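# Fold the towel in half on the table

## Task

Fold the towel once, end to end, so its edges roughly match, with no extra folds; it must lie flat, entirely on the table, away from the basket, with no bumps or raised parts. Then release it and pull the grippers away; the fold must stay without the robot holding it.

## Robot and tools

Robot: two arms, left_arm and right_arm, each with a parallel two-finger gripper and a fisheye wrist camera. left_arm's base sits at (-0.039, +0.236, 0) m and right_arm's at (+0.005, -0.297, 0) m, both yawed about 12 degrees (quat_wxyz (+0.995, 0, 0, -0.104) and (+0.995, 0, 0, -0.098)). Joint ranges in rad: waist -2.618 to 3.054, shoulder 0 to 3.142, elbow 0 to 3.142, wrist pitch -1.571 to 1.571, wrist yaw -1.571 to 1.571, wrist roll -2.094 to 2.094. Elbows never go fully straight.

Frames: the scene frame has its origin on the tabletop midway between the bases, +x reaching out over the table, +y toward left_arm, +z upward. The arm names are labels, not image sides. Each gripper has its own axes: fingers extend along its +z and close along its y. end_effector_position is the point between the pads, roughly 1 cm short of the fingertips.

Row layout (shared by execute_actions and move): 14 numbers, each in [-1, 1]: left_arm dx, dy, dz, rx, ry, rz, opening, then right_arm's seven in that order. Always send all 14 even when one arm idles. dx..rz are offsets, not poses: a displacement in the gripper's own axes from its measured pose, scaled so 1.0 = 0.6 m or 180 degrees; rx, ry, rz form a single rotation vector. opening is absolute: +1 fully open (0.094 m), -1 closed.

execute_actions(actions): a list of actions, each a list of up to 15 rows. Each row lasts one control step of 1/30 s; if fewer than 15 rows are given, the final row repeats to fill 15 steps. Every row's offset is taken from the pose at the start of that action (for the first action of a call, the last pose any result reported), not from the preceding row. Each step the command is clipped to within 70 mm and 16 degrees of the current measured pose, and after the action the arm only continues to that last clipped pose, so long moves need further actions. An empty list just returns state and images.

move(target, speed, blocking): target is one 14-number row as above, offsets measured from the pose in the latest result that showed one. Each gripper travels in a straight line; all paths finish together, lasting 0.5 to 10 s (cut off at 10 s, possibly short). speed is top path speed in m/s, 0.002 to 0.5, default 0.25; rotation is capped at twice that in rad/s. Openings are applied when the move begins. Paths ignore obstacles and the other arm; grippers lag, drift and can overshoot speed near full reach. Faster contact hits harder, and aiming further beyond a surface presses harder. blocking=false returns after 0.5 s while motion continues; until a result shows it ended, further moves and actions are refused, so use wait or stop. The extra 'move:' line reports the ending (done, off_target, moving, held, fault) and limits (paced = the sent pose was clipped; held = a check blocked some steps, after which the arm can speed up sharply), plus each gripper's distance from its target.

wait(seconds): 0 to 10; arms hold their last command; a running move continues and the wait ends early when it does. stop(): brakes a running move; braking needs distance, fingers keep moving. zoom_image(camera, region): camera is cam_high, cam_left_wrist or cam_right_wrist; region is [x0, y0, x1, y1] in that image's pixels from the top-left, at most 504 by 504. read_manual(section): only "licences"; no motion. finished_scene(scene): ends the current scene by its number, irreversibly; the goal must already hold steadily. Replying with no tool call also ends everything.

Cameras: cam_high is a fixed 504x504 overhead view near (0.54, -0.13, 0.69) m; the wrist cameras give 616x616 fisheye images. Calibrations may be slightly off.

Results: the state line 'left_arm: … | right_arm: …' gives each gripper's position (m) and quat_wxyz in the scene frame; readings may drift at long reach. 'Hand target' lines show where the controller now steers each gripper. 'pose unreachable' means a clearance check altered or blocked that arm's command. Step readings list positions at some steps; HELD with an arm label marks steps held back. grip_measured is the finger opening on the command scale; the last value of Joint positions is the opening in metres; readings can be off by about 1 mm. Joint torques include friction and offsets. MOTOR HOT warns at 75 °C; OVER-TEMPERATURE FAULT stops an arm at 90 °C and at 100 °C the arm drops. FAULT lines mean an arm stopped.

Practical notes: arms tend to settle a centimetre or more low and can sink under repeated zero offsets; to hold position, send the correcting offset back to the desired pose in your first call of a reply, then zeros, raising the aim if still low. To grip, command an opening roughly 0.03 below grip_measured; thin cloth gets less squeeze. Occasional external tugs may disturb held cloth. The robot keeps its last command while you think.

Avoid: arms striking or pressing one another, knocking anything off the table, dropping or slipping the towel, slams and heavy pushes into the table, and long loaded holds that heat motors. Finish by opening both grippers and lifting them away from the towel.

Each tool is called after "Call:" by a JSON object that holds its "name" and its "arguments", one argument or row to a line.

## Session

Call:
{"name": "execute_actions", "arguments": {
  "actions": []
}}

Scene clock: 0.00 s.
left_arm: end_effector_position=(+0.1282, -0.1816, +0.0581) grip_measured=+1.000 end_effector_quat_wxyz=(+0.296, +0.310, +0.897, -0.107) | right_arm: end_effector_position=(+0.2518, -0.3707, +0.0439) grip_measured=+1.000 end_effector_quat_wxyz=(+0.229, +0.167, +0.958, -0.037)
Joint positions: left_arm=[-1.129  1.868  1.18  -0.35  -0.373 -0.568  0.094] | right_arm=[-0.079  1.146  0.526 -0.483  0.026  0.064  0.094]
Joint velocities: left_arm=[-0.017  0.002 -0.002 -0.022  0.007 -0.081  0.   ] | right_arm=[ 0.012  0.002 -0.007  0.007 -0.081 -0.066  0.   ]
Joint torques (N m, as the arm reports them, + toward a larger angle): no reading
Hand target (left_arm): +0.128, -0.179, +0.057; +0.294, +0.311, +0.898, -0.100
Hand target (right_arm): +0.258, -0.373, +0.051; +0.243, +0.167, +0.955, -0.039

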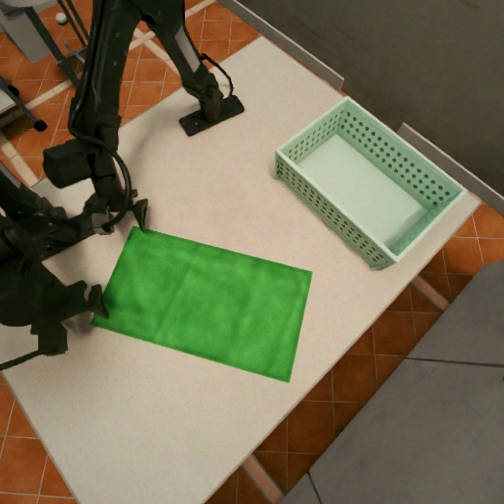

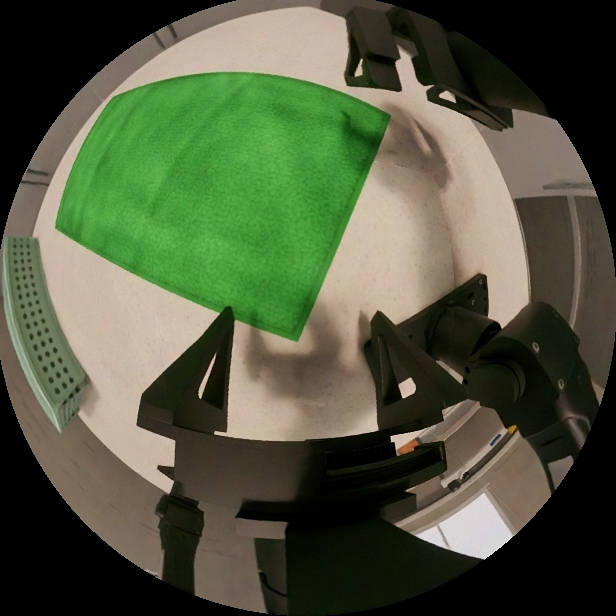

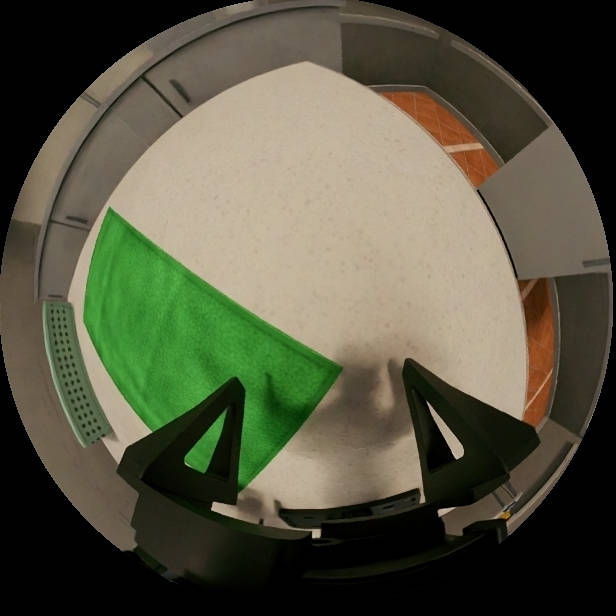

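Call:
{"name": "move", "arguments": {
  "target": [0.027,0.007,0.027,0.052,0.083,0.093,0.1,0.041,0.018,-0.015,0.066,0.092,0.197,0.1]
}}

Scene clock: 10.10 s.
left_arm: end_effector_position=(+0.1242, -0.1773, +0.0381) grip_measured=+0.103 end_effector_quat_wxyz=(+0.172, +0.471, +0.859, -0.101) | right_arm: end_effector_position=(+0.2211, -0.3517, +0.0323) grip_measured=+0.102 end_effector_quat_wxyz=(+0.065, +0.476, +0.876, -0.040)
Joint positions: left_arm=[-1.019  1.942  1.304 -0.538 -0.077 -0.21   0.052] | right_arm=[ 0.04   1.365  0.723 -0.832  0.119  0.834  0.052]
Joint velocities: left_arm=[-0.012  0.012 -0.012 -0.037 -0.007 -0.007 -0.   ] | right_arm=[-0.007 -0.002 -0.002  0.007 -0.081  0.081  0.001]
Joint torques (N m, as the arm reports them, + toward a larger angle): left_arm=[ 0.83 -9.36 10.18  0.78  0.02  0.05] | right_arm=[ 0.73 -3.97  9.68  0.45  0.17  0.06]
Hand target (left_arm): +0.128, -0.176, +0.036; +0.164, +0.471, +0.862, -0.095
Hand target (right_arm): +0.230, -0.352, +0.041; +0.074, +0.476, +0.875, -0.041
Off the commanded pose (left_arm): 0.005 m, 1 deg.
Off the commanded pose (right_arm): 0.013 m, 1 deg.
move: off_target (right_arm)
camera_calibration (this result's frames):
cam_left_wrist: T_world_to_cam=[[-0.807967, -0.583294, 0.0834078, -0.00597881], [-0.49275, 0.746489, 0.44716, 0.192227], [-0.323089, 0.320192, -0.890556, 0.24619], [0, 0, 0, 1]] pos_world=[0.16943, -0.22581, 0.133789]
cam_right_wrist: T_world_to_cam=[[-0.917269, -0.393624, -0.0606435, 0.0715143], [-0.388805, 0.852035, 0.350525, 0.414636], [-0.0863046, 0.345104, -0.934588, 0.26038], [0, 0, 0, 1]] pos_world=[0.249282, -0.414993, 0.102345]

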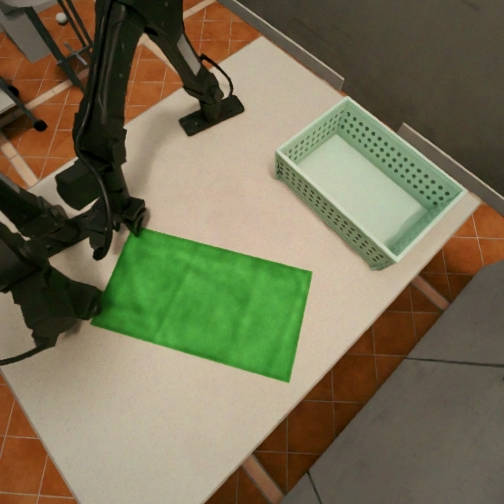

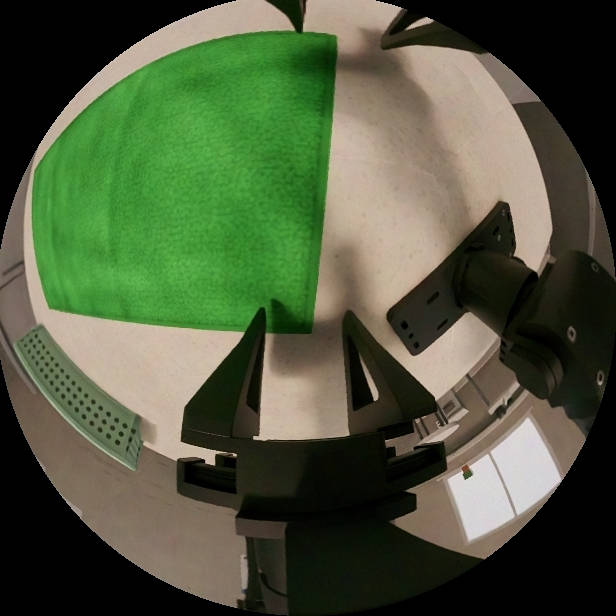

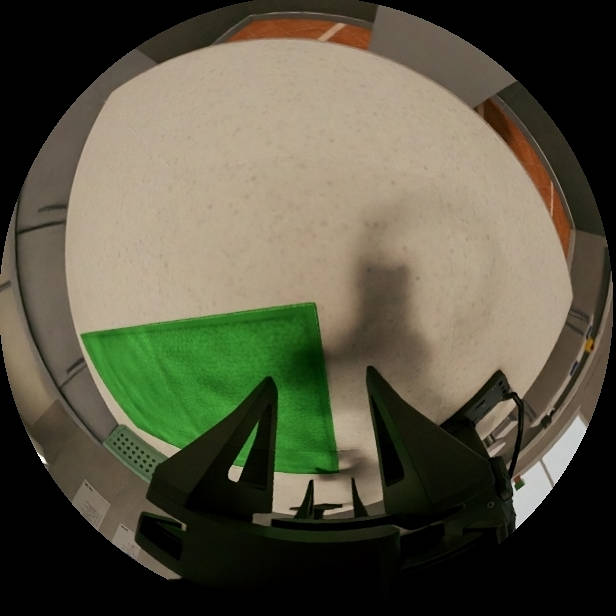

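Call:
{"name": "move", "arguments": {
  "target": [0.028,0.01,0.046,0,0,0,0.1,-0.008,0.022,0.036,0,0,0,0.1],
  "speed": 0.05
}}

Scene clock: 12.27 s.
left_arm: end_effector_position=(+0.1252, -0.1804, +0.0214) grip_measured=+0.103 end_effector_quat_wxyz=(+0.186, +0.470, +0.855, -0.113) | right_arm: end_effector_position=(+0.2327, -0.3535, +0.0138) grip_measured=+0.102 end_effector_quat_wxyz=(+0.059, +0.478, +0.875, -0.042)
Joint positions: left_arm=[-1.019  1.957  1.235 -0.416 -0.076 -0.205  0.052] | right_arm=[ 0.04   1.464  0.723 -0.747  0.119  0.84   0.052]
Joint velocities: left_arm=[ 0.007 -0.012 -0.007  0.007 -0.022 -0.022  0.   ] | right_arm=[ 0.007 -0.022 -0.017  0.066  0.051  0.007  0.   ]
Joint torques (N m, as the arm reports them, + toward a larger angle): left_arm=[ 0.86 -9.27  5.45  1.09 -0.02  0.03] | right_arm=[ 0.79 -4.86  5.87  0.79  0.09  0.09]
Hand target (left_arm): +0.126, -0.170, +0.006; +0.172, +0.471, +0.859, -0.101
Hand target (right_arm): +0.236, -0.351, +0.012; +0.065, +0.476, +0.876, -0.040
Off the commanded pose (left_arm): 0.018 m, 2 deg.
Off the commanded pose (right_arm): 0.005 m, 1 deg.
move: off_target (left_arm)
camera_calibration (this result's frames):
cam_left_wrist: T_world_to_cam=[[-0.811996, -0.576288, 0.0924866, -0.00404761], [-0.495099, 0.763999, 0.413742, 0.206664], [-0.309094, 0.290167, -0.905684, 0.225798], [0, 0, 0, 1]] pos_world=[0.168825, -0.225743, 0.11937]
cam_right_wrist: T_world_to_cam=[[-0.919992, -0.38865, -0.050651, 0.0825555], [-0.380064, 0.853075, 0.357511, 0.425337], [-0.0957374, 0.348158, -0.932535, 0.24794], [0, 0, 0, 1]] pos_world=[0.261343, -0.417082, 0.0833316]

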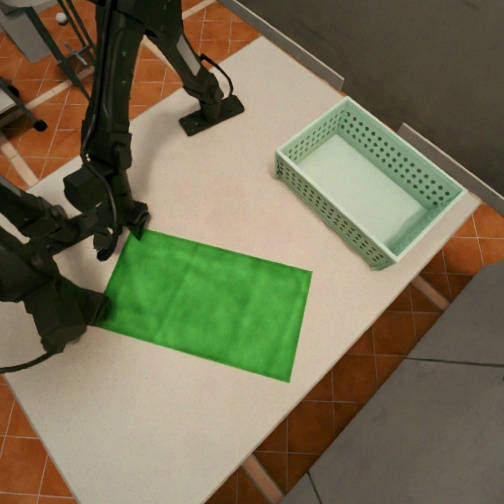

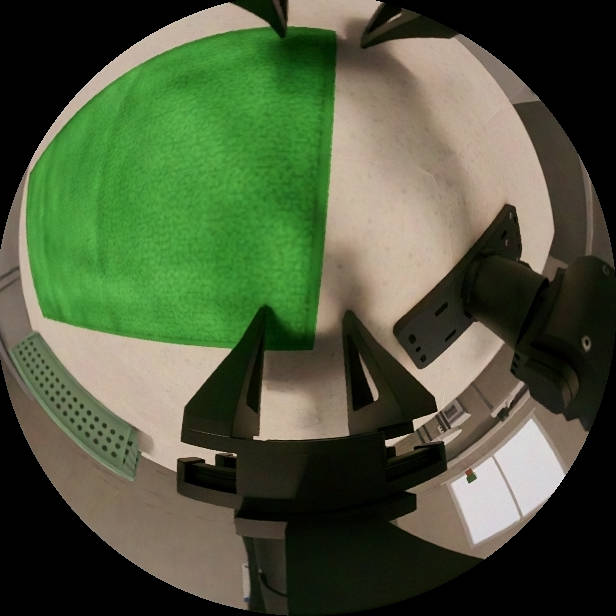

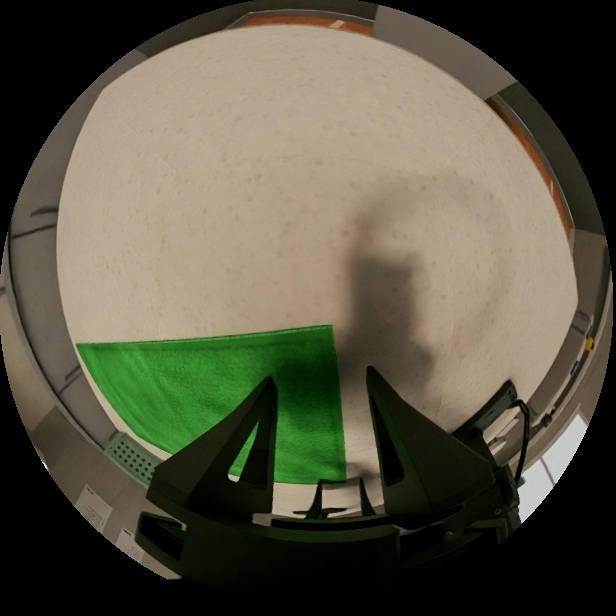

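Call:
{"name": "execute_actions", "arguments": {
  "actions": [
    [[0.025,0.01,0.03,-0.025,0,0,0.1,0.003,0,0.022,-0.025,0,0,0.1]],
    [[0.015,0.005,0.025,0,0,0,0.1,0.003,0,0.015,0,0,0,0.1]]
  ]
}}

Call:
{"name": "execute_actions", "arguments": {
  "actions": [
    [[0.01,0.01,0.02,0,0,0,-0.2,0.003,0.01,0.015,0,0,0,-0.2]],
    [[0.01,0.01,0.02,0,0,0,-0.55,0.003,0.01,0.015,0,0,0,-0.55]]
  ]
}}

Scene clock: 14.27 s.
left_arm: end_effector_position=(+0.1347, -0.1909, +0.0213) grip_measured=+0.103 end_effector_quat_wxyz=(+0.237, +0.455, +0.850, -0.116) | right_arm: end_effector_position=(+0.2331, -0.3541, +0.0052) grip_measured=+0.102 end_effector_quat_wxyz=(+0.070, +0.476, +0.877, -0.018)
Joint positions: left_arm=[-1.036  1.961  1.193 -0.289 -0.149 -0.221  0.052] | right_arm=[ 0.005  1.449  0.671 -0.67   0.076  0.799  0.052]
Joint velocities: left_arm=[-0.007 -0.002 -0.002  0.095 -0.007 -0.022  0.001] | right_arm=[ 0.002 -0.002 -0.007 -0.022 -0.066 -0.037 -0.   ]
Joint torques (N m, as the arm reports them, + toward a larger angle): left_arm=[ 0.61 -8.84  5.52  1.21 -0.03  0.07] | right_arm=[ 0.12 -3.3   4.35  1.09  0.06  0.03]
Hand target (left_arm): +0.134, -0.181, +0.003; +0.221, +0.459, +0.855, -0.102
Hand target (right_arm): +0.233, -0.353, -0.003; +0.069, +0.476, +0.877, -0.018
Off the commanded pose (left_arm): 0.021 m, 3 deg.
Off the commanded pose (right_arm): 0.009 m, 0 deg.
Step readings (end_effector_position; steps 1 to 15: 1st action; 16 to 30: 2nd action):
0: left_arm (+0.1252, -0.1805, +0.0215) | right_arm (+0.2331, -0.3535, +0.0138)
1: left_arm (+0.1263, -0.1807, +0.0210) | right_arm (+0.2336, -0.3532, +0.0124)
2: left_arm (+0.1280, -0.1807, +0.0205) | right_arm (+0.2340, -0.3533, +0.0097)
4: left_arm (+0.1289, -0.1815, +0.0193) | right_arm (+0.2300, -0.3539, +0.0046)
8: left_arm (+0.1302, -0.1830, +0.0199) | right_arm (+0.2331, -0.3542, +0.0053)
15: left_arm (+0.1322, -0.1836, +0.0199) | right_arm (+0.2331, -0.3541, +0.0052)
16: left_arm (+0.1325, -0.1843, +0.0199) | right_arm (+0.2331, -0.3541, +0.0052)
17: left_arm (+0.1329, -0.1856, +0.0199) | right_arm (+0.2331, -0.3541, +0.0052)
19: left_arm (+0.1335, -0.1873, +0.0199) | right_arm (+0.2331, -0.3541, +0.0052)
23: left_arm (+0.1342, -0.1896, +0.0207) | right_arm (+0.2331, -0.3541, +0.0052)
30: end_effector_position above
camera_calibration (this result's frames):
cam_left_wrist: T_world_to_cam=[[-0.799757, -0.597179, 0.0613719, -0.00730599], [-0.549601, 0.769475, 0.32534, 0.22965], [-0.24151, 0.226463, -0.943603, 0.211166], [0, 0, 0, 1]] pos_world=[0.171372, -0.228894, 0.124991]
cam_right_wrist: T_world_to_cam=[[-0.91306, -0.395149, -0.100892, 0.0785932], [-0.403218, 0.837601, 0.368565, 0.428963], [-0.0611307, 0.377203, -0.924111, 0.242402], [0, 0, 0, 1]] pos_world=[0.259544, -0.419679, 0.0738351]

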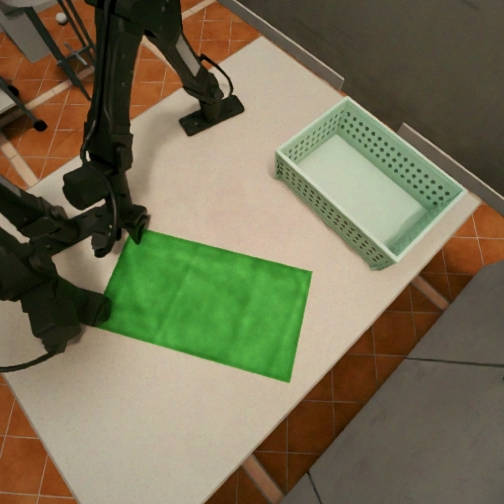

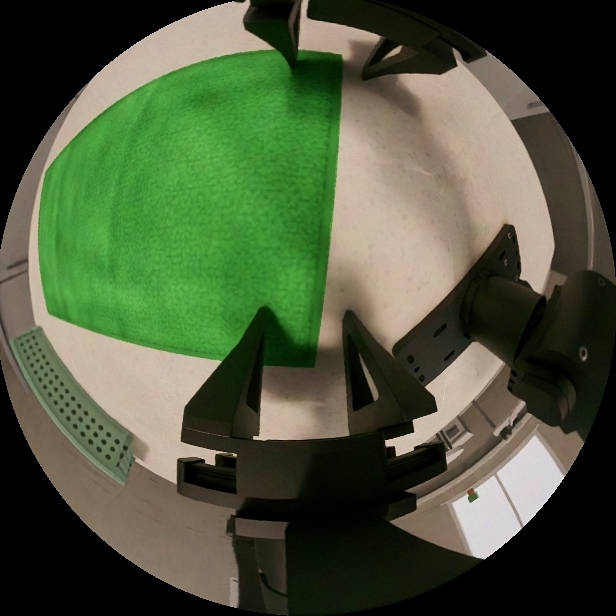

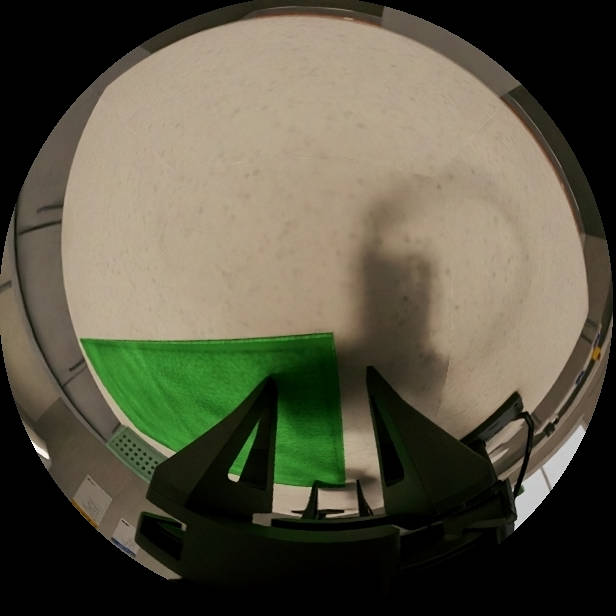

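Scene clock: 15.27 s.
left_arm: end_effector_position=(+0.1394, -0.2077, +0.0285) grip_measured=-0.547 end_effector_quat_wxyz=(+0.265, +0.454, +0.838, -0.143) | right_arm: end_effector_position=(+0.2361, -0.3544, +0.0041) grip_measured=-0.547 end_effector_quat_wxyz=(+0.077, +0.478, +0.875, -0.027)
Joint positions: left_arm=[-1.036  1.968  1.189 -0.195 -0.144 -0.206  0.021] | right_arm=[ 0.024  1.458  0.671 -0.655  0.1    0.822  0.021]
Joint velocities: left_arm=[ 0.012 -0.007 -0.002 -0.022 -0.007  0.022  0.   ] | right_arm=[-0.012 -0.017 -0.002 -0.095  0.095 -0.007  0.001]
Joint torques (N m, as the arm reports them, + toward a larger angle): left_arm=[ 1.19 -9.56  5.44  1.33 -0.01  0.03] | right_arm=[ 0.64 -2.08  5.64  0.97  0.06  0.08]
Hand target (left_arm): +0.143, -0.197, +0.013; +0.251, +0.455, +0.844, -0.130
Hand target (right_arm): +0.237, -0.352, -0.004; +0.071, +0.477, +0.876, -0.027
Off the commanded pose (left_arm): 0.020 m, 2 deg.
Off the commanded pose (right_arm): 0.009 m, 1 deg.
Step readings (end_effector_position; steps 1 to 15: 1st action; 16 to 30: 2nd action):
0: left_arm (+0.1347, -0.1909, +0.0213) | right_arm (+0.2331, -0.3541, +0.0052)
1: left_arm (+0.1349, -0.1915, +0.0215) | right_arm (+0.2328, -0.3543, +0.0049)
2: left_arm (+0.1352, -0.1927, +0.0220) | right_arm (+0.2320, -0.3553, +0.0043)
4: left_arm (+0.1358, -0.1947, +0.0229) | right_arm (+0.2323, -0.3554, +0.0044)
8: left_arm (+0.1366, -0.1975, +0.0246) | right_arm (+0.2325, -0.3554, +0.0044)
15: left_arm (+0.1370, -0.1990, +0.0256) | right_arm (+0.2325, -0.3554, +0.0044)
16: left_arm (+0.1372, -0.1998, +0.0261) | right_arm (+0.2327, -0.3554, +0.0043)
17: left_arm (+0.1376, -0.2013, +0.0264) | right_arm (+0.2347, -0.3549, +0.0041)
19: left_arm (+0.1384, -0.2040, +0.0272) | right_arm (+0.2361, -0.3542, +0.0041)
23: left_arm (+0.1390, -0.2063, +0.0275) | right_arm (+0.2361, -0.3544, +0.0041)
30: end_effector_position above
camera_calibration (this result's frames):
cam_left_wrist: T_world_to_cam=[[-0.810839, -0.579477, 0.0821353, -0.00941864], [-0.545853, 0.799379, 0.251074, 0.250701], [-0.211149, 0.158747, -0.964477, 0.205261], [0, 0, 0, 1]] pos_world=[0.17255, -0.238448, 0.135798]
cam_right_wrist: T_world_to_cam=[[-0.915446, -0.390658, -0.0966666, 0.0832934], [-0.398789, 0.848301, 0.348358, 0.433645], [-0.0540865, 0.357453, -0.932364, 0.233012], [0, 0, 0, 1]] pos_world=[0.261786, -0.418612, 0.0742396]

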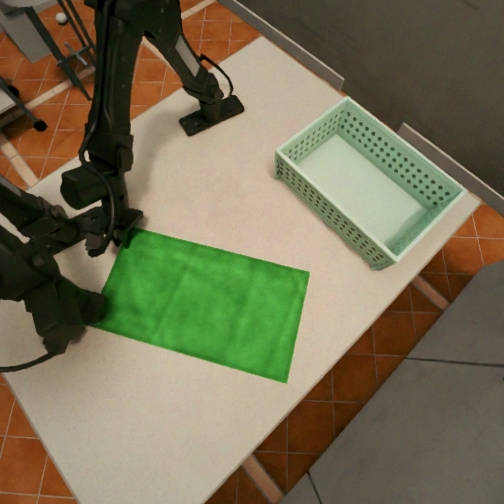

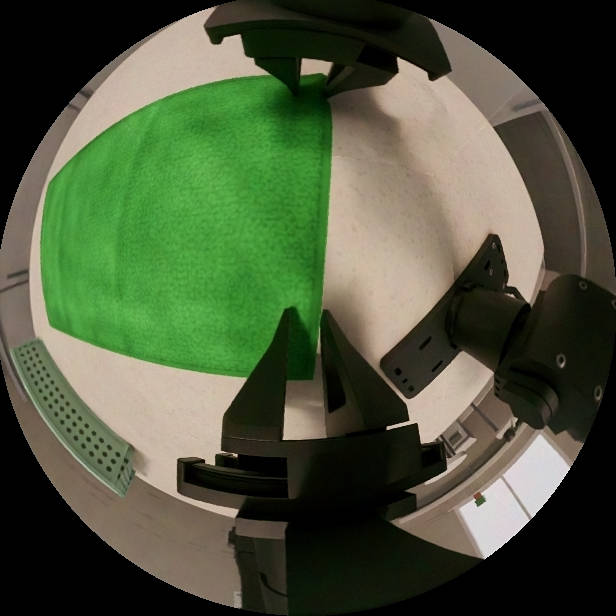

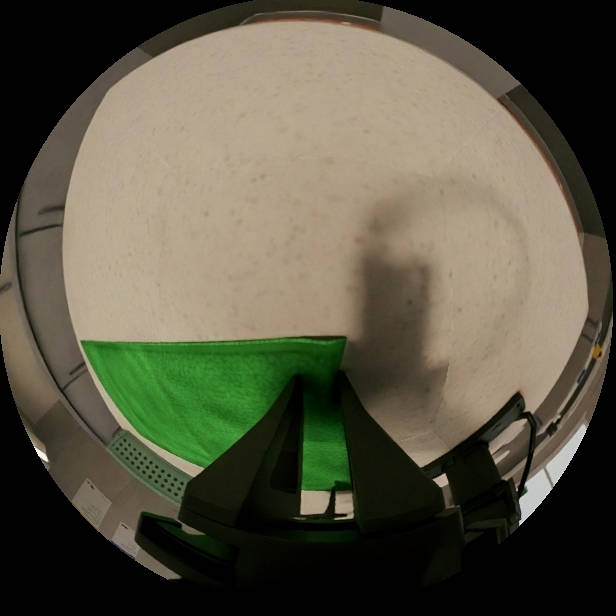

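Call:
{"name": "move", "arguments": {
  "target": [0.052,0,-0.038,-0.02,0.12,0,0.1,0,0,0.012,0,0,0,-1]
}}

Call:
{"name": "move", "arguments": {
  "target": [0.03,0,0.065,0,0.01,0,0.1,0,0,0.005,0,0,0,-1],
  "speed": 0.08
}}

Scene clock: 17.80 s.
left_arm: end_effector_position=(+0.1238, -0.1723, +0.0316) grip_measured=+0.097 end_effector_quat_wxyz=(+0.126, +0.460, +0.878, -0.033) | right_arm: end_effector_position=(+0.2384, -0.3548, +0.0044) grip_measured=-0.961 end_effector_quat_wxyz=(+0.081, +0.478, +0.874, -0.025)
Joint positions: left_arm=[-1.036  2.057  1.494 -0.779 -0.125 -0.264  0.052] | right_arm=[ 0.024  1.458  0.671 -0.645  0.1    0.823  0.002]
Joint velocities: left_arm=[-0.022 -0.002  0.012  0.022  0.081  0.007 -0.001] | right_arm=[ 0.017 -0.017 -0.002 -0.007 -0.037 -0.022 -0.001]
Joint torques (N m, as the arm reports them, + toward a larger angle): left_arm=[ -0.8  -10.28   9.93   0.55  -0.02  -0.05] | right_arm=[-0.27 -3.4   5.04  0.95  0.07 -0.03]
Hand target (left_arm): +0.118, -0.175, +0.030; +0.117, +0.464, +0.877, -0.030
Hand target (right_arm): +0.237, -0.355, -0.003; +0.077, +0.478, +0.874, -0.027
Off the commanded pose (left_arm): 0.007 m, 1 deg.
Off the commanded pose (right_arm): 0.008 m, 1 deg.
move: done
camera_calibration (this result's frames):
cam_left_wrist: T_world_to_cam=[[-0.776813, -0.629708, 0.00538037, -0.0122144], [-0.514233, 0.639247, 0.571777, 0.171446], [-0.363492, 0.441397, -0.820392, 0.26235], [0, 0, 0, 1]] pos_world=[0.174037, -0.233088, 0.117267]
cam_right_wrist: T_world_to_cam=[[-0.91467, -0.390465, -0.104482, 0.0851608], [-0.401668, 0.849149, 0.342941, 0.435857], [-0.0451853, 0.355645, -0.933528, 0.230841], [0, 0, 0, 1]] pos_world=[0.263394, -0.418952, 0.0749217]

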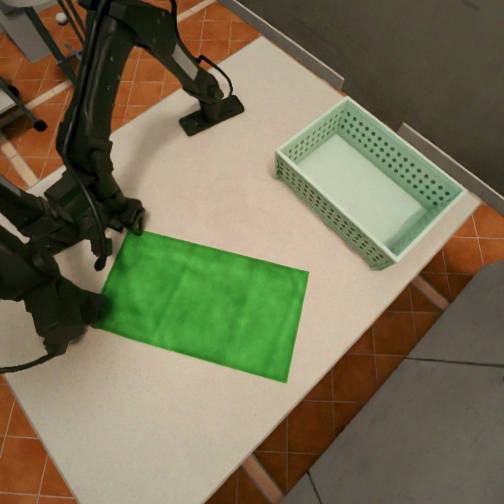

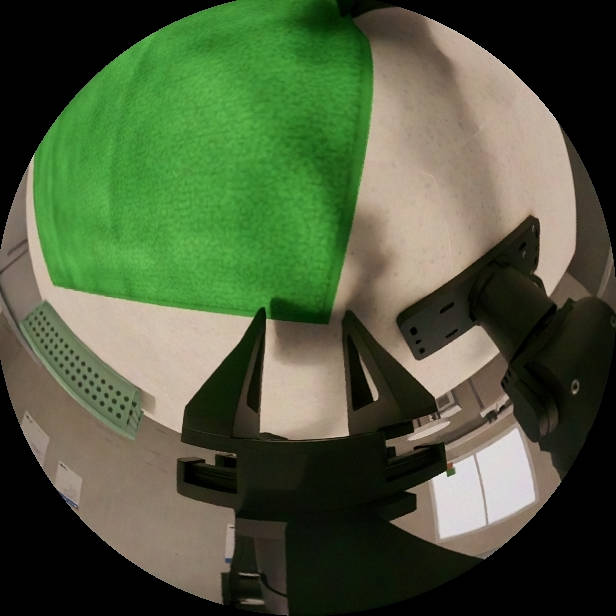

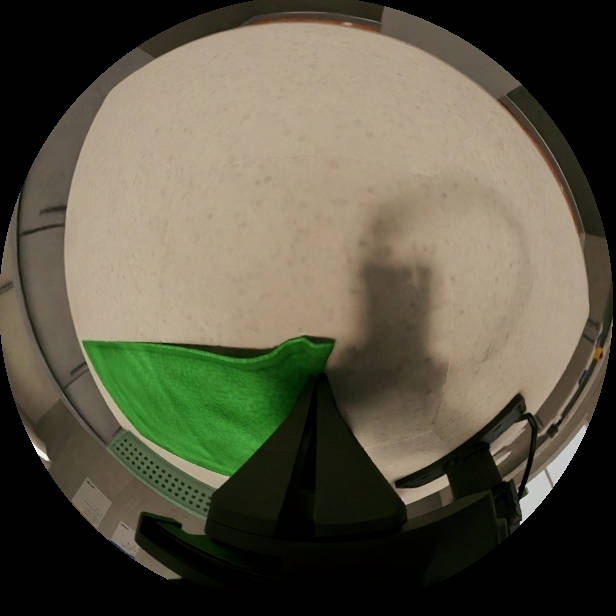

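Scene clock: 18.67 s.
left_arm: end_effector_position=(+0.1255, -0.1782, +0.0191) grip_measured=+0.097 end_effector_quat_wxyz=(+0.137, +0.458, +0.877, -0.045) | right_arm: end_effector_position=(+0.2384, -0.3548, +0.0044) grip_measured=-0.961 end_effector_quat_wxyz=(+0.081, +0.478, +0.874, -0.025)
Joint positions: left_arm=[-1.036  2.068  1.451 -0.691 -0.123 -0.264  0.052] | right_arm=[ 0.024  1.458  0.671 -0.645  0.1    0.823  0.002]
Joint velocities: left_arm=[ 0.007 -0.017  0.017 -0.095  0.022 -0.037 -0.   ] | right_arm=[-0.002  0.007  0.022 -0.022  0.022  0.007  0.   ]
Joint torques (N m, as the arm reports them, + toward a larger angle): left_arm=[ 0.36 -8.72  3.5   0.94  0.03 -0.01] | right_arm=[-0.15 -4.44  5.72  0.85  0.07  0.  ]
Hand target (left_arm): +0.121, -0.164, -0.009; +0.112, +0.461, +0.880, -0.026
Hand target (right_arm): +0.239, -0.355, +0.002; +0.081, +0.478, +0.874, -0.025
Off the commanded pose (left_arm): 0.033 m, 4 deg.
Off the commanded pose (right_arm): 0.003 m, 0 deg.
move: off_target (left_arm)
camera_calibration (this result's frames):
cam_left_wrist: T_world_to_cam=[[-0.776983, -0.629239, 0.0188512, -0.0147201], [-0.519179, 0.657441, 0.546099, 0.187535], [-0.356021, 0.414523, -0.837508, 0.249863], [0, 0, 0, 1]] pos_world=[0.174883, -0.236129, 0.107127]
cam_right_wrist: T_world_to_cam=[[-0.91467, -0.390465, -0.104482, 0.0851608], [-0.401668, 0.849149, 0.342941, 0.435857], [-0.0451853, 0.355645, -0.933528, 0.230841], [0, 0, 0, 1]] pos_world=[0.263394, -0.418952, 0.0749217]

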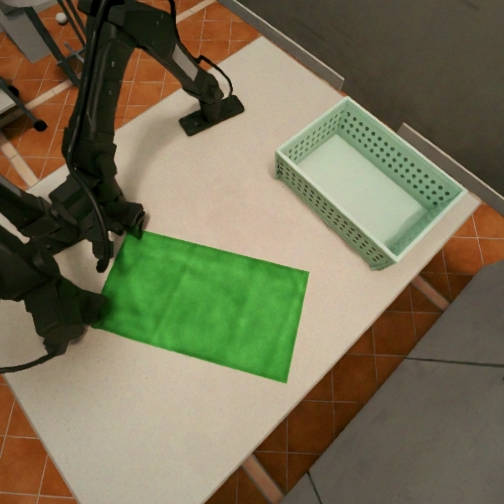

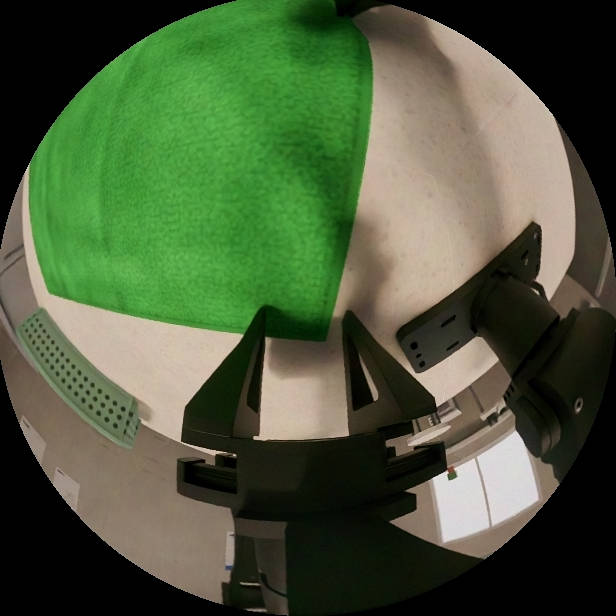

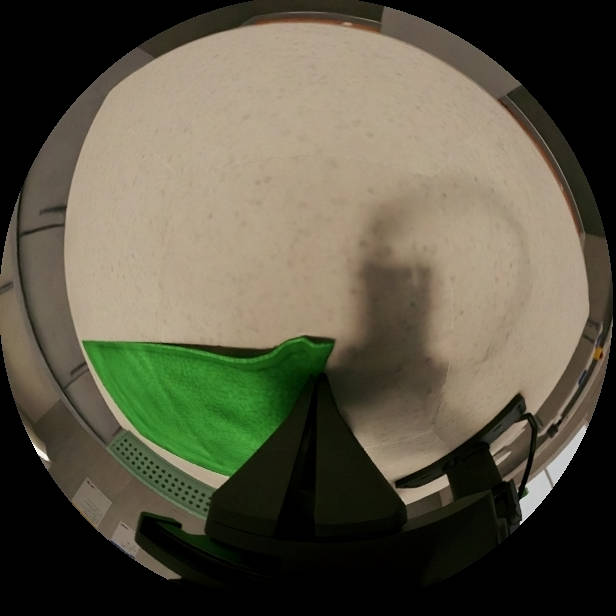

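Call:
{"name": "execute_actions", "arguments": {
  "actions": [
    [[0.035,0.007,0.04,0,0.02,0,-0.4,0,0,0,0,0,0,-1]],
    [[0.035,0.007,0.04,0,0.02,0,-1,0,0,0,0,0,0,-1]]
  ]
}}

Call:
{"name": "move", "arguments": {
  "target": [-0.03,0.02,-0.11,0,0,0,-1,-0.022,0.03,-0.125,0,0,0,-1],
  "speed": 0.1
}}

Scene clock: 20.57 s.
left_arm: end_effector_position=(+0.1280, -0.1844, +0.0187) grip_measured=-0.957 end_effector_quat_wxyz=(+0.146, +0.455, +0.876, -0.059) | right_arm: end_effector_position=(+0.2384, -0.3548, +0.0044) grip_measured=-0.961 end_effector_quat_wxyz=(+0.081, +0.478, +0.874, -0.025)
Joint positions: left_arm=[-1.032  2.068  1.441 -0.648 -0.114 -0.264  0.002] | right_arm=[ 0.024  1.458  0.671 -0.645  0.1    0.823  0.002]
Joint velocities: left_arm=[ 0.002 -0.012 -0.007  0.066 -0.007  0.022 -0.002] | right_arm=[ 0.007 -0.007  0.002  0.007 -0.007  0.051 -0.001]
Joint torques (N m, as the arm reports them, + toward a larger angle): left_arm=[ 0.55 -8.98  3.61  0.85  0.11  0.02] | right_arm=[-0.05 -5.26  6.18  0.71  0.07  0.  ]
Hand target (left_arm): +0.121, -0.167, -0.009; +0.111, +0.459, +0.881, -0.040
Hand target (right_arm): +0.238, -0.355, +0.004; +0.081, +0.478, +0.874, -0.025
Off the commanded pose (left_arm): 0.035 m, 5 deg.
Off the commanded pose (right_arm): 0.000 m, 0 deg.
Step readings (end_effector_position; steps 1 to 15: 1st action; 16 to 30: 2nd action):
0: left_arm (+0.1255, -0.1782, +0.0191) | right_arm (+0.2384, -0.3548, +0.0044)
1: left_arm (+0.1248, -0.1786, +0.0186) | right_arm (+0.2384, -0.3548, +0.0044)
2: left_arm (+0.1242, -0.1803, +0.0184) | right_arm (+0.2384, -0.3548, +0.0044)
4: left_arm (+0.1250, -0.1812, +0.0182) | right_arm (+0.2384, -0.3548, +0.0044)
8: left_arm (+0.1251, -0.1813, +0.0181) | right_arm (+0.2384, -0.3548, +0.0044)
15: left_arm (+0.1251, -0.1813, +0.0181) | right_arm (+0.2384, -0.3548, +0.0044)
16: left_arm (+0.1253, -0.1817, +0.0183) | right_arm (+0.2384, -0.3548, +0.0044)
17: left_arm (+0.1262, -0.1827, +0.0187) | right_arm (+0.2384, -0.3548, +0.0044)
19: left_arm (+0.1279, -0.1843, +0.0193) | right_arm (+0.2384, -0.3548, +0.0044)
23: left_arm (+0.1280, -0.1844, +0.0187) | right_arm (+0.2384, -0.3548, +0.0044)
30: end_effector_position above
camera_calibration (this result's frames):
cam_left_wrist: T_world_to_cam=[[-0.775878, -0.629761, 0.0375992, -0.0172373], [-0.521954, 0.67425, 0.522447, 0.19704], [-0.354368, 0.38573, -0.851842, 0.247775], [0, 0, 0, 1]] pos_world=[0.177275, -0.239284, 0.10877]
cam_right_wrist: T_world_to_cam=[[-0.91467, -0.390465, -0.104482, 0.0851608], [-0.401668, 0.849149, 0.342941, 0.435857], [-0.0451853, 0.355645, -0.933528, 0.230841], [0, 0, 0, 1]] pos_world=[0.263394, -0.418952, 0.0749217]

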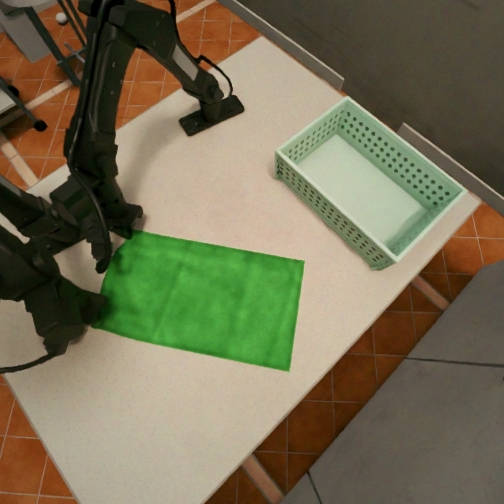

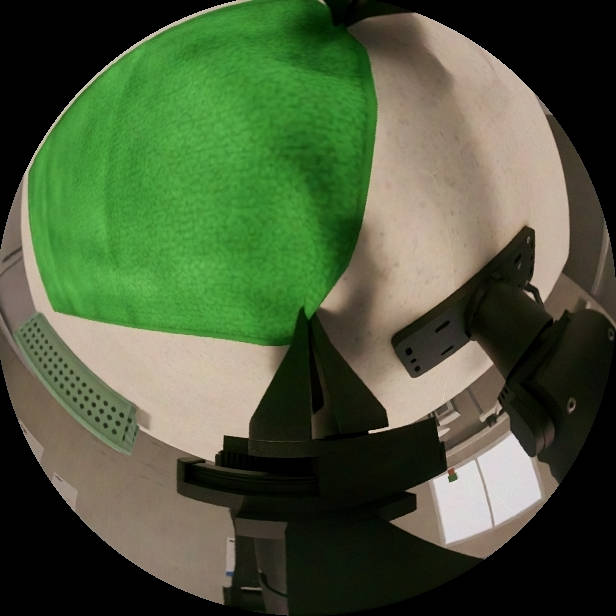

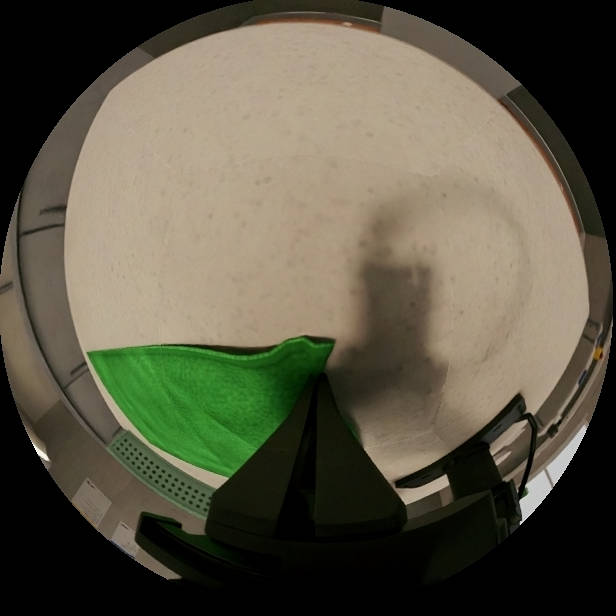

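Scene clock: 21.97 s.
left_arm: end_effector_position=(+0.1300, -0.1756, +0.0780) grip_measured=-0.957 end_effector_quat_wxyz=(+0.145, +0.458, +0.876, -0.055) | right_arm: end_effector_position=(+0.2432, -0.3468, +0.0654) grip_measured=-0.961 end_effector_quat_wxyz=(+0.061, +0.479, +0.875, -0.030)
Joint positions: left_arm=[-1.021  1.981  1.559 -0.858 -0.114 -0.249  0.002] | right_arm=[ 0.06   1.406  0.896 -0.968  0.1    0.862  0.002]
Joint velocities: left_arm=[ 0.022  0.007 -0.007 -0.037  0.081 -0.066  0.   ] | right_arm=[-0.012 -0.017 -0.002 -0.007 -0.037  0.022 -0.001]
Joint torques (N m, as the arm reports them, + toward a larger angle): left_arm=[  0.76 -12.    10.2    0.67   0.     0.05] | right_arm=[ 0.66 -7.26  9.78  0.42  0.14  0.09]
Hand target (left_arm): +0.134, -0.175, +0.087; +0.146, +0.455, +0.876, -0.059
Hand target (right_arm): +0.251, -0.347, +0.080; +0.081, +0.478, +0.874, -0.026
Off the commanded pose (left_arm): 0.010 m, 1 deg.
Off the commanded pose (right_arm): 0.018 m, 2 deg.
move: off_target (right_arm)
camera_calibration (this result's frames):
cam_left_wrist: T_world_to_cam=[[-0.778118, -0.627342, 0.031216, -0.0111831], [-0.520511, 0.671834, 0.526979, 0.160239], [-0.351568, 0.393804, -0.849305, 0.296464], [0, 0, 0, 1]] pos_world=[0.178931, -0.231418, 0.167695]
cam_right_wrist: T_world_to_cam=[[-0.919209, -0.387128, -0.0720144, 0.0991982], [-0.38526, 0.846365, 0.36775, 0.403507], [-0.0814159, 0.365784, -0.927132, 0.297042], [0, 0, 0, 1]] pos_world=[0.270823, -0.411765, 0.134151]

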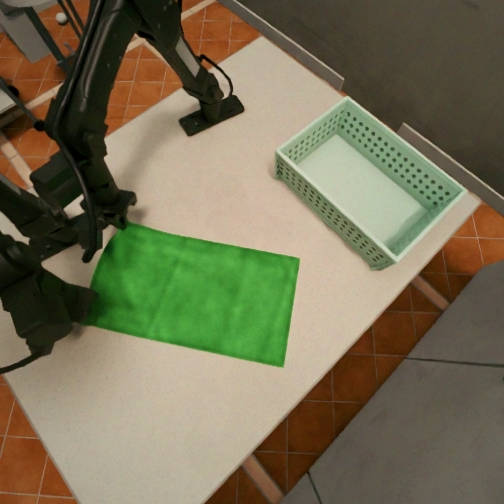

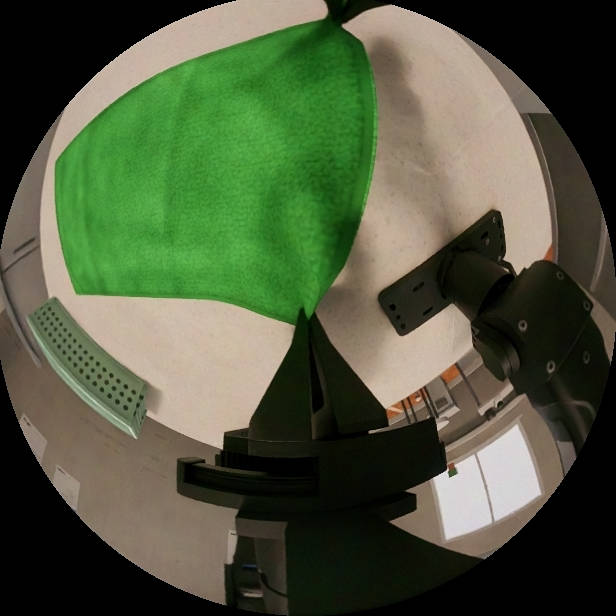

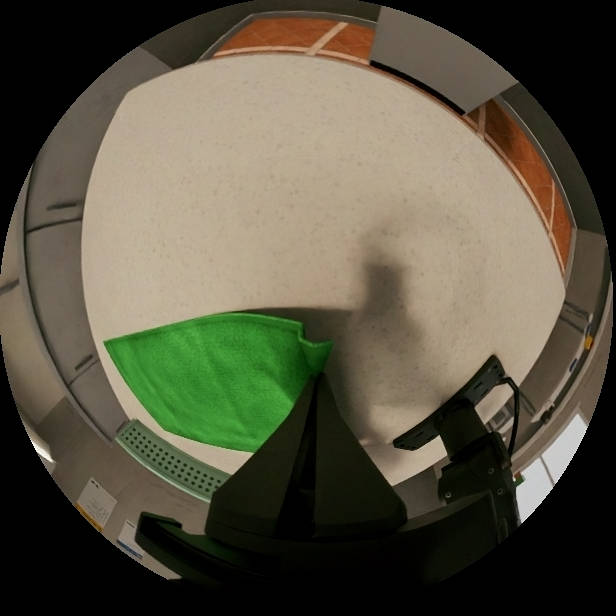

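Call:
{"name": "move", "arguments": {
  "target": [-0.07,0.02,-0.21,0,-0.08,0,-1,-0.04,0.02,-0.23,-0.07,-0.03,0,-1],
  "speed": 0.12
}}

Scene clock: 24.57 s.
left_arm: end_effector_position=(+0.1389, -0.1735, +0.2014) grip_measured=-0.957 end_effector_quat_wxyz=(+0.248, +0.443, +0.854, -0.114) | right_arm: end_effector_position=(+0.2541, -0.3416, +0.1890) grip_measured=-0.961 end_effector_quat_wxyz=(+0.134, +0.468, +0.873, +0.038)
Joint positions: left_arm=[-1.021  1.765  1.668 -0.942 -0.166 -0.227  0.002] | right_arm=[ 0.024  1.258  1.25  -1.282  0.012  0.811  0.002]
Joint velocities: left_arm=[-0.007 -0.022  0.007 -0.066 -0.007  0.037 -0.002] | right_arm=[ 0.002 -0.022 -0.017 -0.007 -0.051  0.007 -0.001]
Joint torques (N m, as the arm reports them, + toward a larger angle): left_arm=[ -0.53 -10.37  10.61   1.01  -0.18   0.06] | right_arm=[-0.79 -5.64 10.03  0.84 -0.01 -0.08]
Hand target (left_arm): +0.136, -0.172, +0.211; +0.254, +0.447, +0.850, -0.112
Hand target (right_arm): +0.255, -0.344, +0.205; +0.154, +0.467, +0.869, +0.045
Off the commanded pose (left_arm): 0.010 m, 1 deg.
Off the commanded pose (right_arm): 0.017 m, 2 deg.
move: off_target (right_arm)
camera_calibration (this result's frames):
cam_left_wrist: T_world_to_cam=[[-0.783827, -0.618494, 0.0555064, -0.00936697], [-0.576196, 0.757717, 0.306371, 0.165515], [-0.231546, 0.208159, -0.950293, 0.375056], [0, 0, 0, 1]] pos_world=[0.17487, -0.209279, 0.306224]
cam_right_wrist: T_world_to_cam=[[-0.87429, -0.406077, -0.265929, 0.138915], [-0.477821, 0.816443, 0.324204, 0.379343], [0.0854646, 0.410515, -0.90784, 0.379826], [0, 0, 0, 1]] pos_world=[0.270248, -0.409226, 0.258778]

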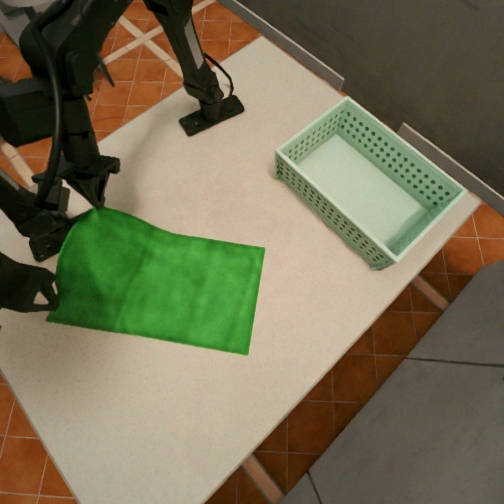

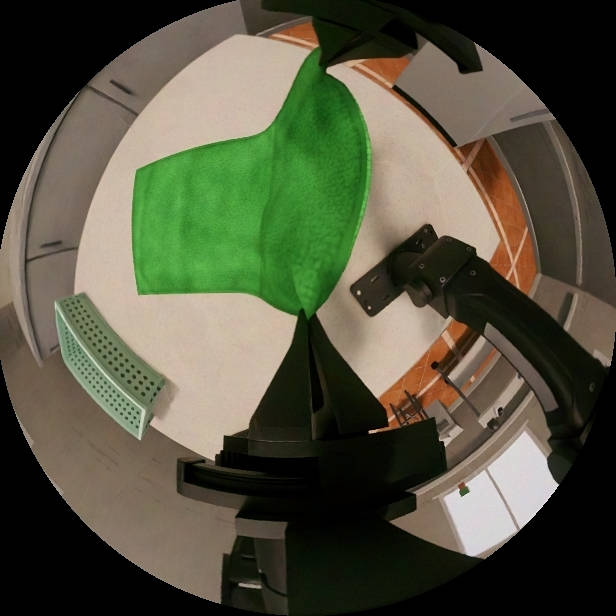

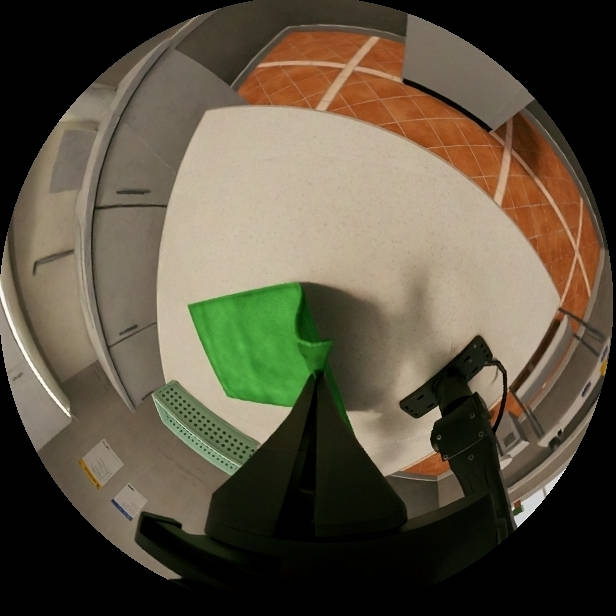

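Call:
{"name": "move", "arguments": {
  "target": [0.047,0.3,0.038,0,0,0,-1,0.033,0.312,0.09,-0.02,0,0,-1],
  "speed": 0.12
}}

Scene clock: 28.10 s.
left_arm: end_effector_position=(+0.2790, -0.0614, +0.1790) grip_measured=-0.957 end_effector_quat_wxyz=(+0.256, +0.440, +0.853, -0.113) | right_arm: end_effector_position=(+0.3964, -0.2262, +0.1541) grip_measured=-0.961 end_effector_quat_wxyz=(+0.125, +0.463, +0.876, +0.048)
Joint positions: left_arm=[-0.507  1.689  1.48  -0.801  0.095  0.211  0.002] | right_arm=[ 0.413  1.814  1.649 -1.151  0.087  1.177  0.002]
Joint velocities: left_arm=[ 0.002  0.002 -0.002 -0.066  0.066  0.037 -0.001] | right_arm=[-0.007  0.002  0.017 -0.007  0.007  0.022  0.001]
Joint torques (N m, as the arm reports them, + toward a larger angle): left_arm=[ 0.42 -8.83  6.82  1.32  0.1   0.04] | right_arm=[  0.44 -10.13  10.41   1.01   0.22   0.06]
Hand target (left_arm): +0.278, -0.059, +0.172; +0.249, +0.443, +0.854, -0.114
Hand target (right_arm): +0.407, -0.224, +0.170; +0.151, +0.463, +0.871, +0.061
Off the commanded pose (left_arm): 0.008 m, 1 deg.
Off the commanded pose (right_arm): 0.020 m, 3 deg.
move: off_target (right_arm)
camera_calibration (this result's frames):
cam_left_wrist: T_world_to_cam=[[-0.780757, -0.622969, 0.0482602, 0.17122], [-0.585165, 0.756085, 0.293117, 0.17297], [-0.219091, 0.200613, -0.954858, 0.359711], [0, 0, 0, 1]] pos_world=[0.313707, -0.0962774, 0.284509]
cam_right_wrist: T_world_to_cam=[[-0.869775, -0.413634, -0.269069, 0.297855], [-0.488197, 0.800668, 0.347267, 0.361412], [0.0717932, 0.433403, -0.898336, 0.297708], [0, 0, 0, 1]] pos_world=[0.414134, -0.295196, 0.222079]

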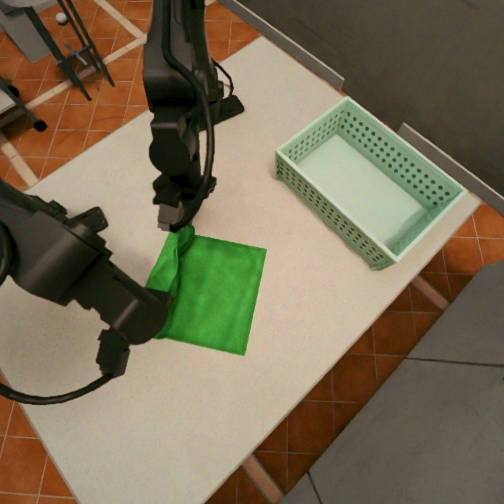

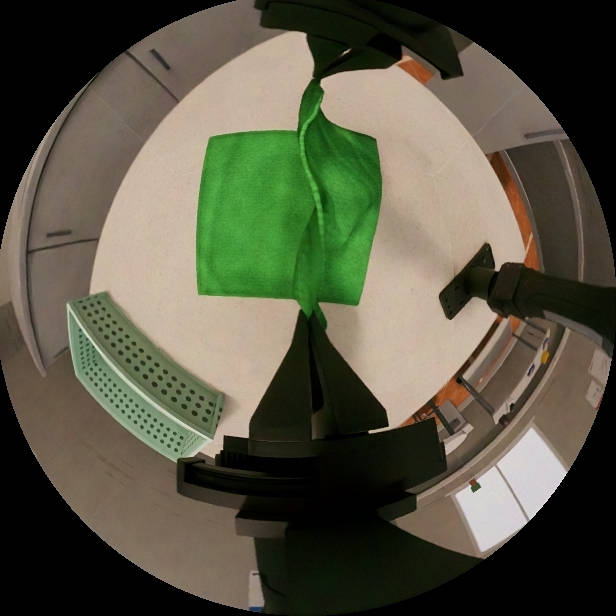

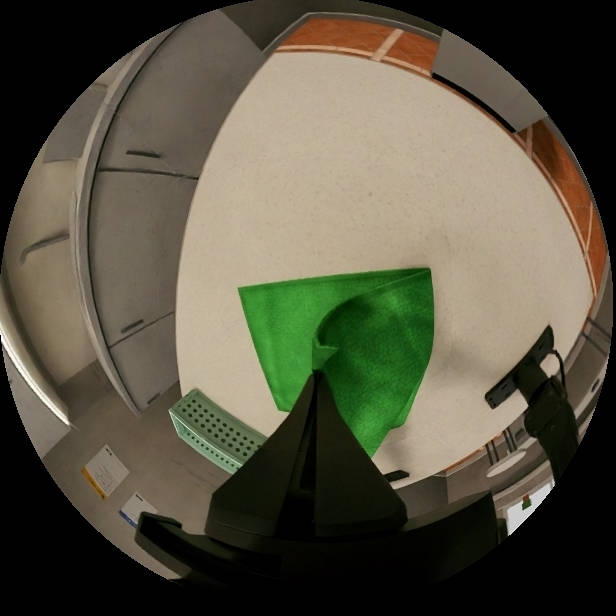

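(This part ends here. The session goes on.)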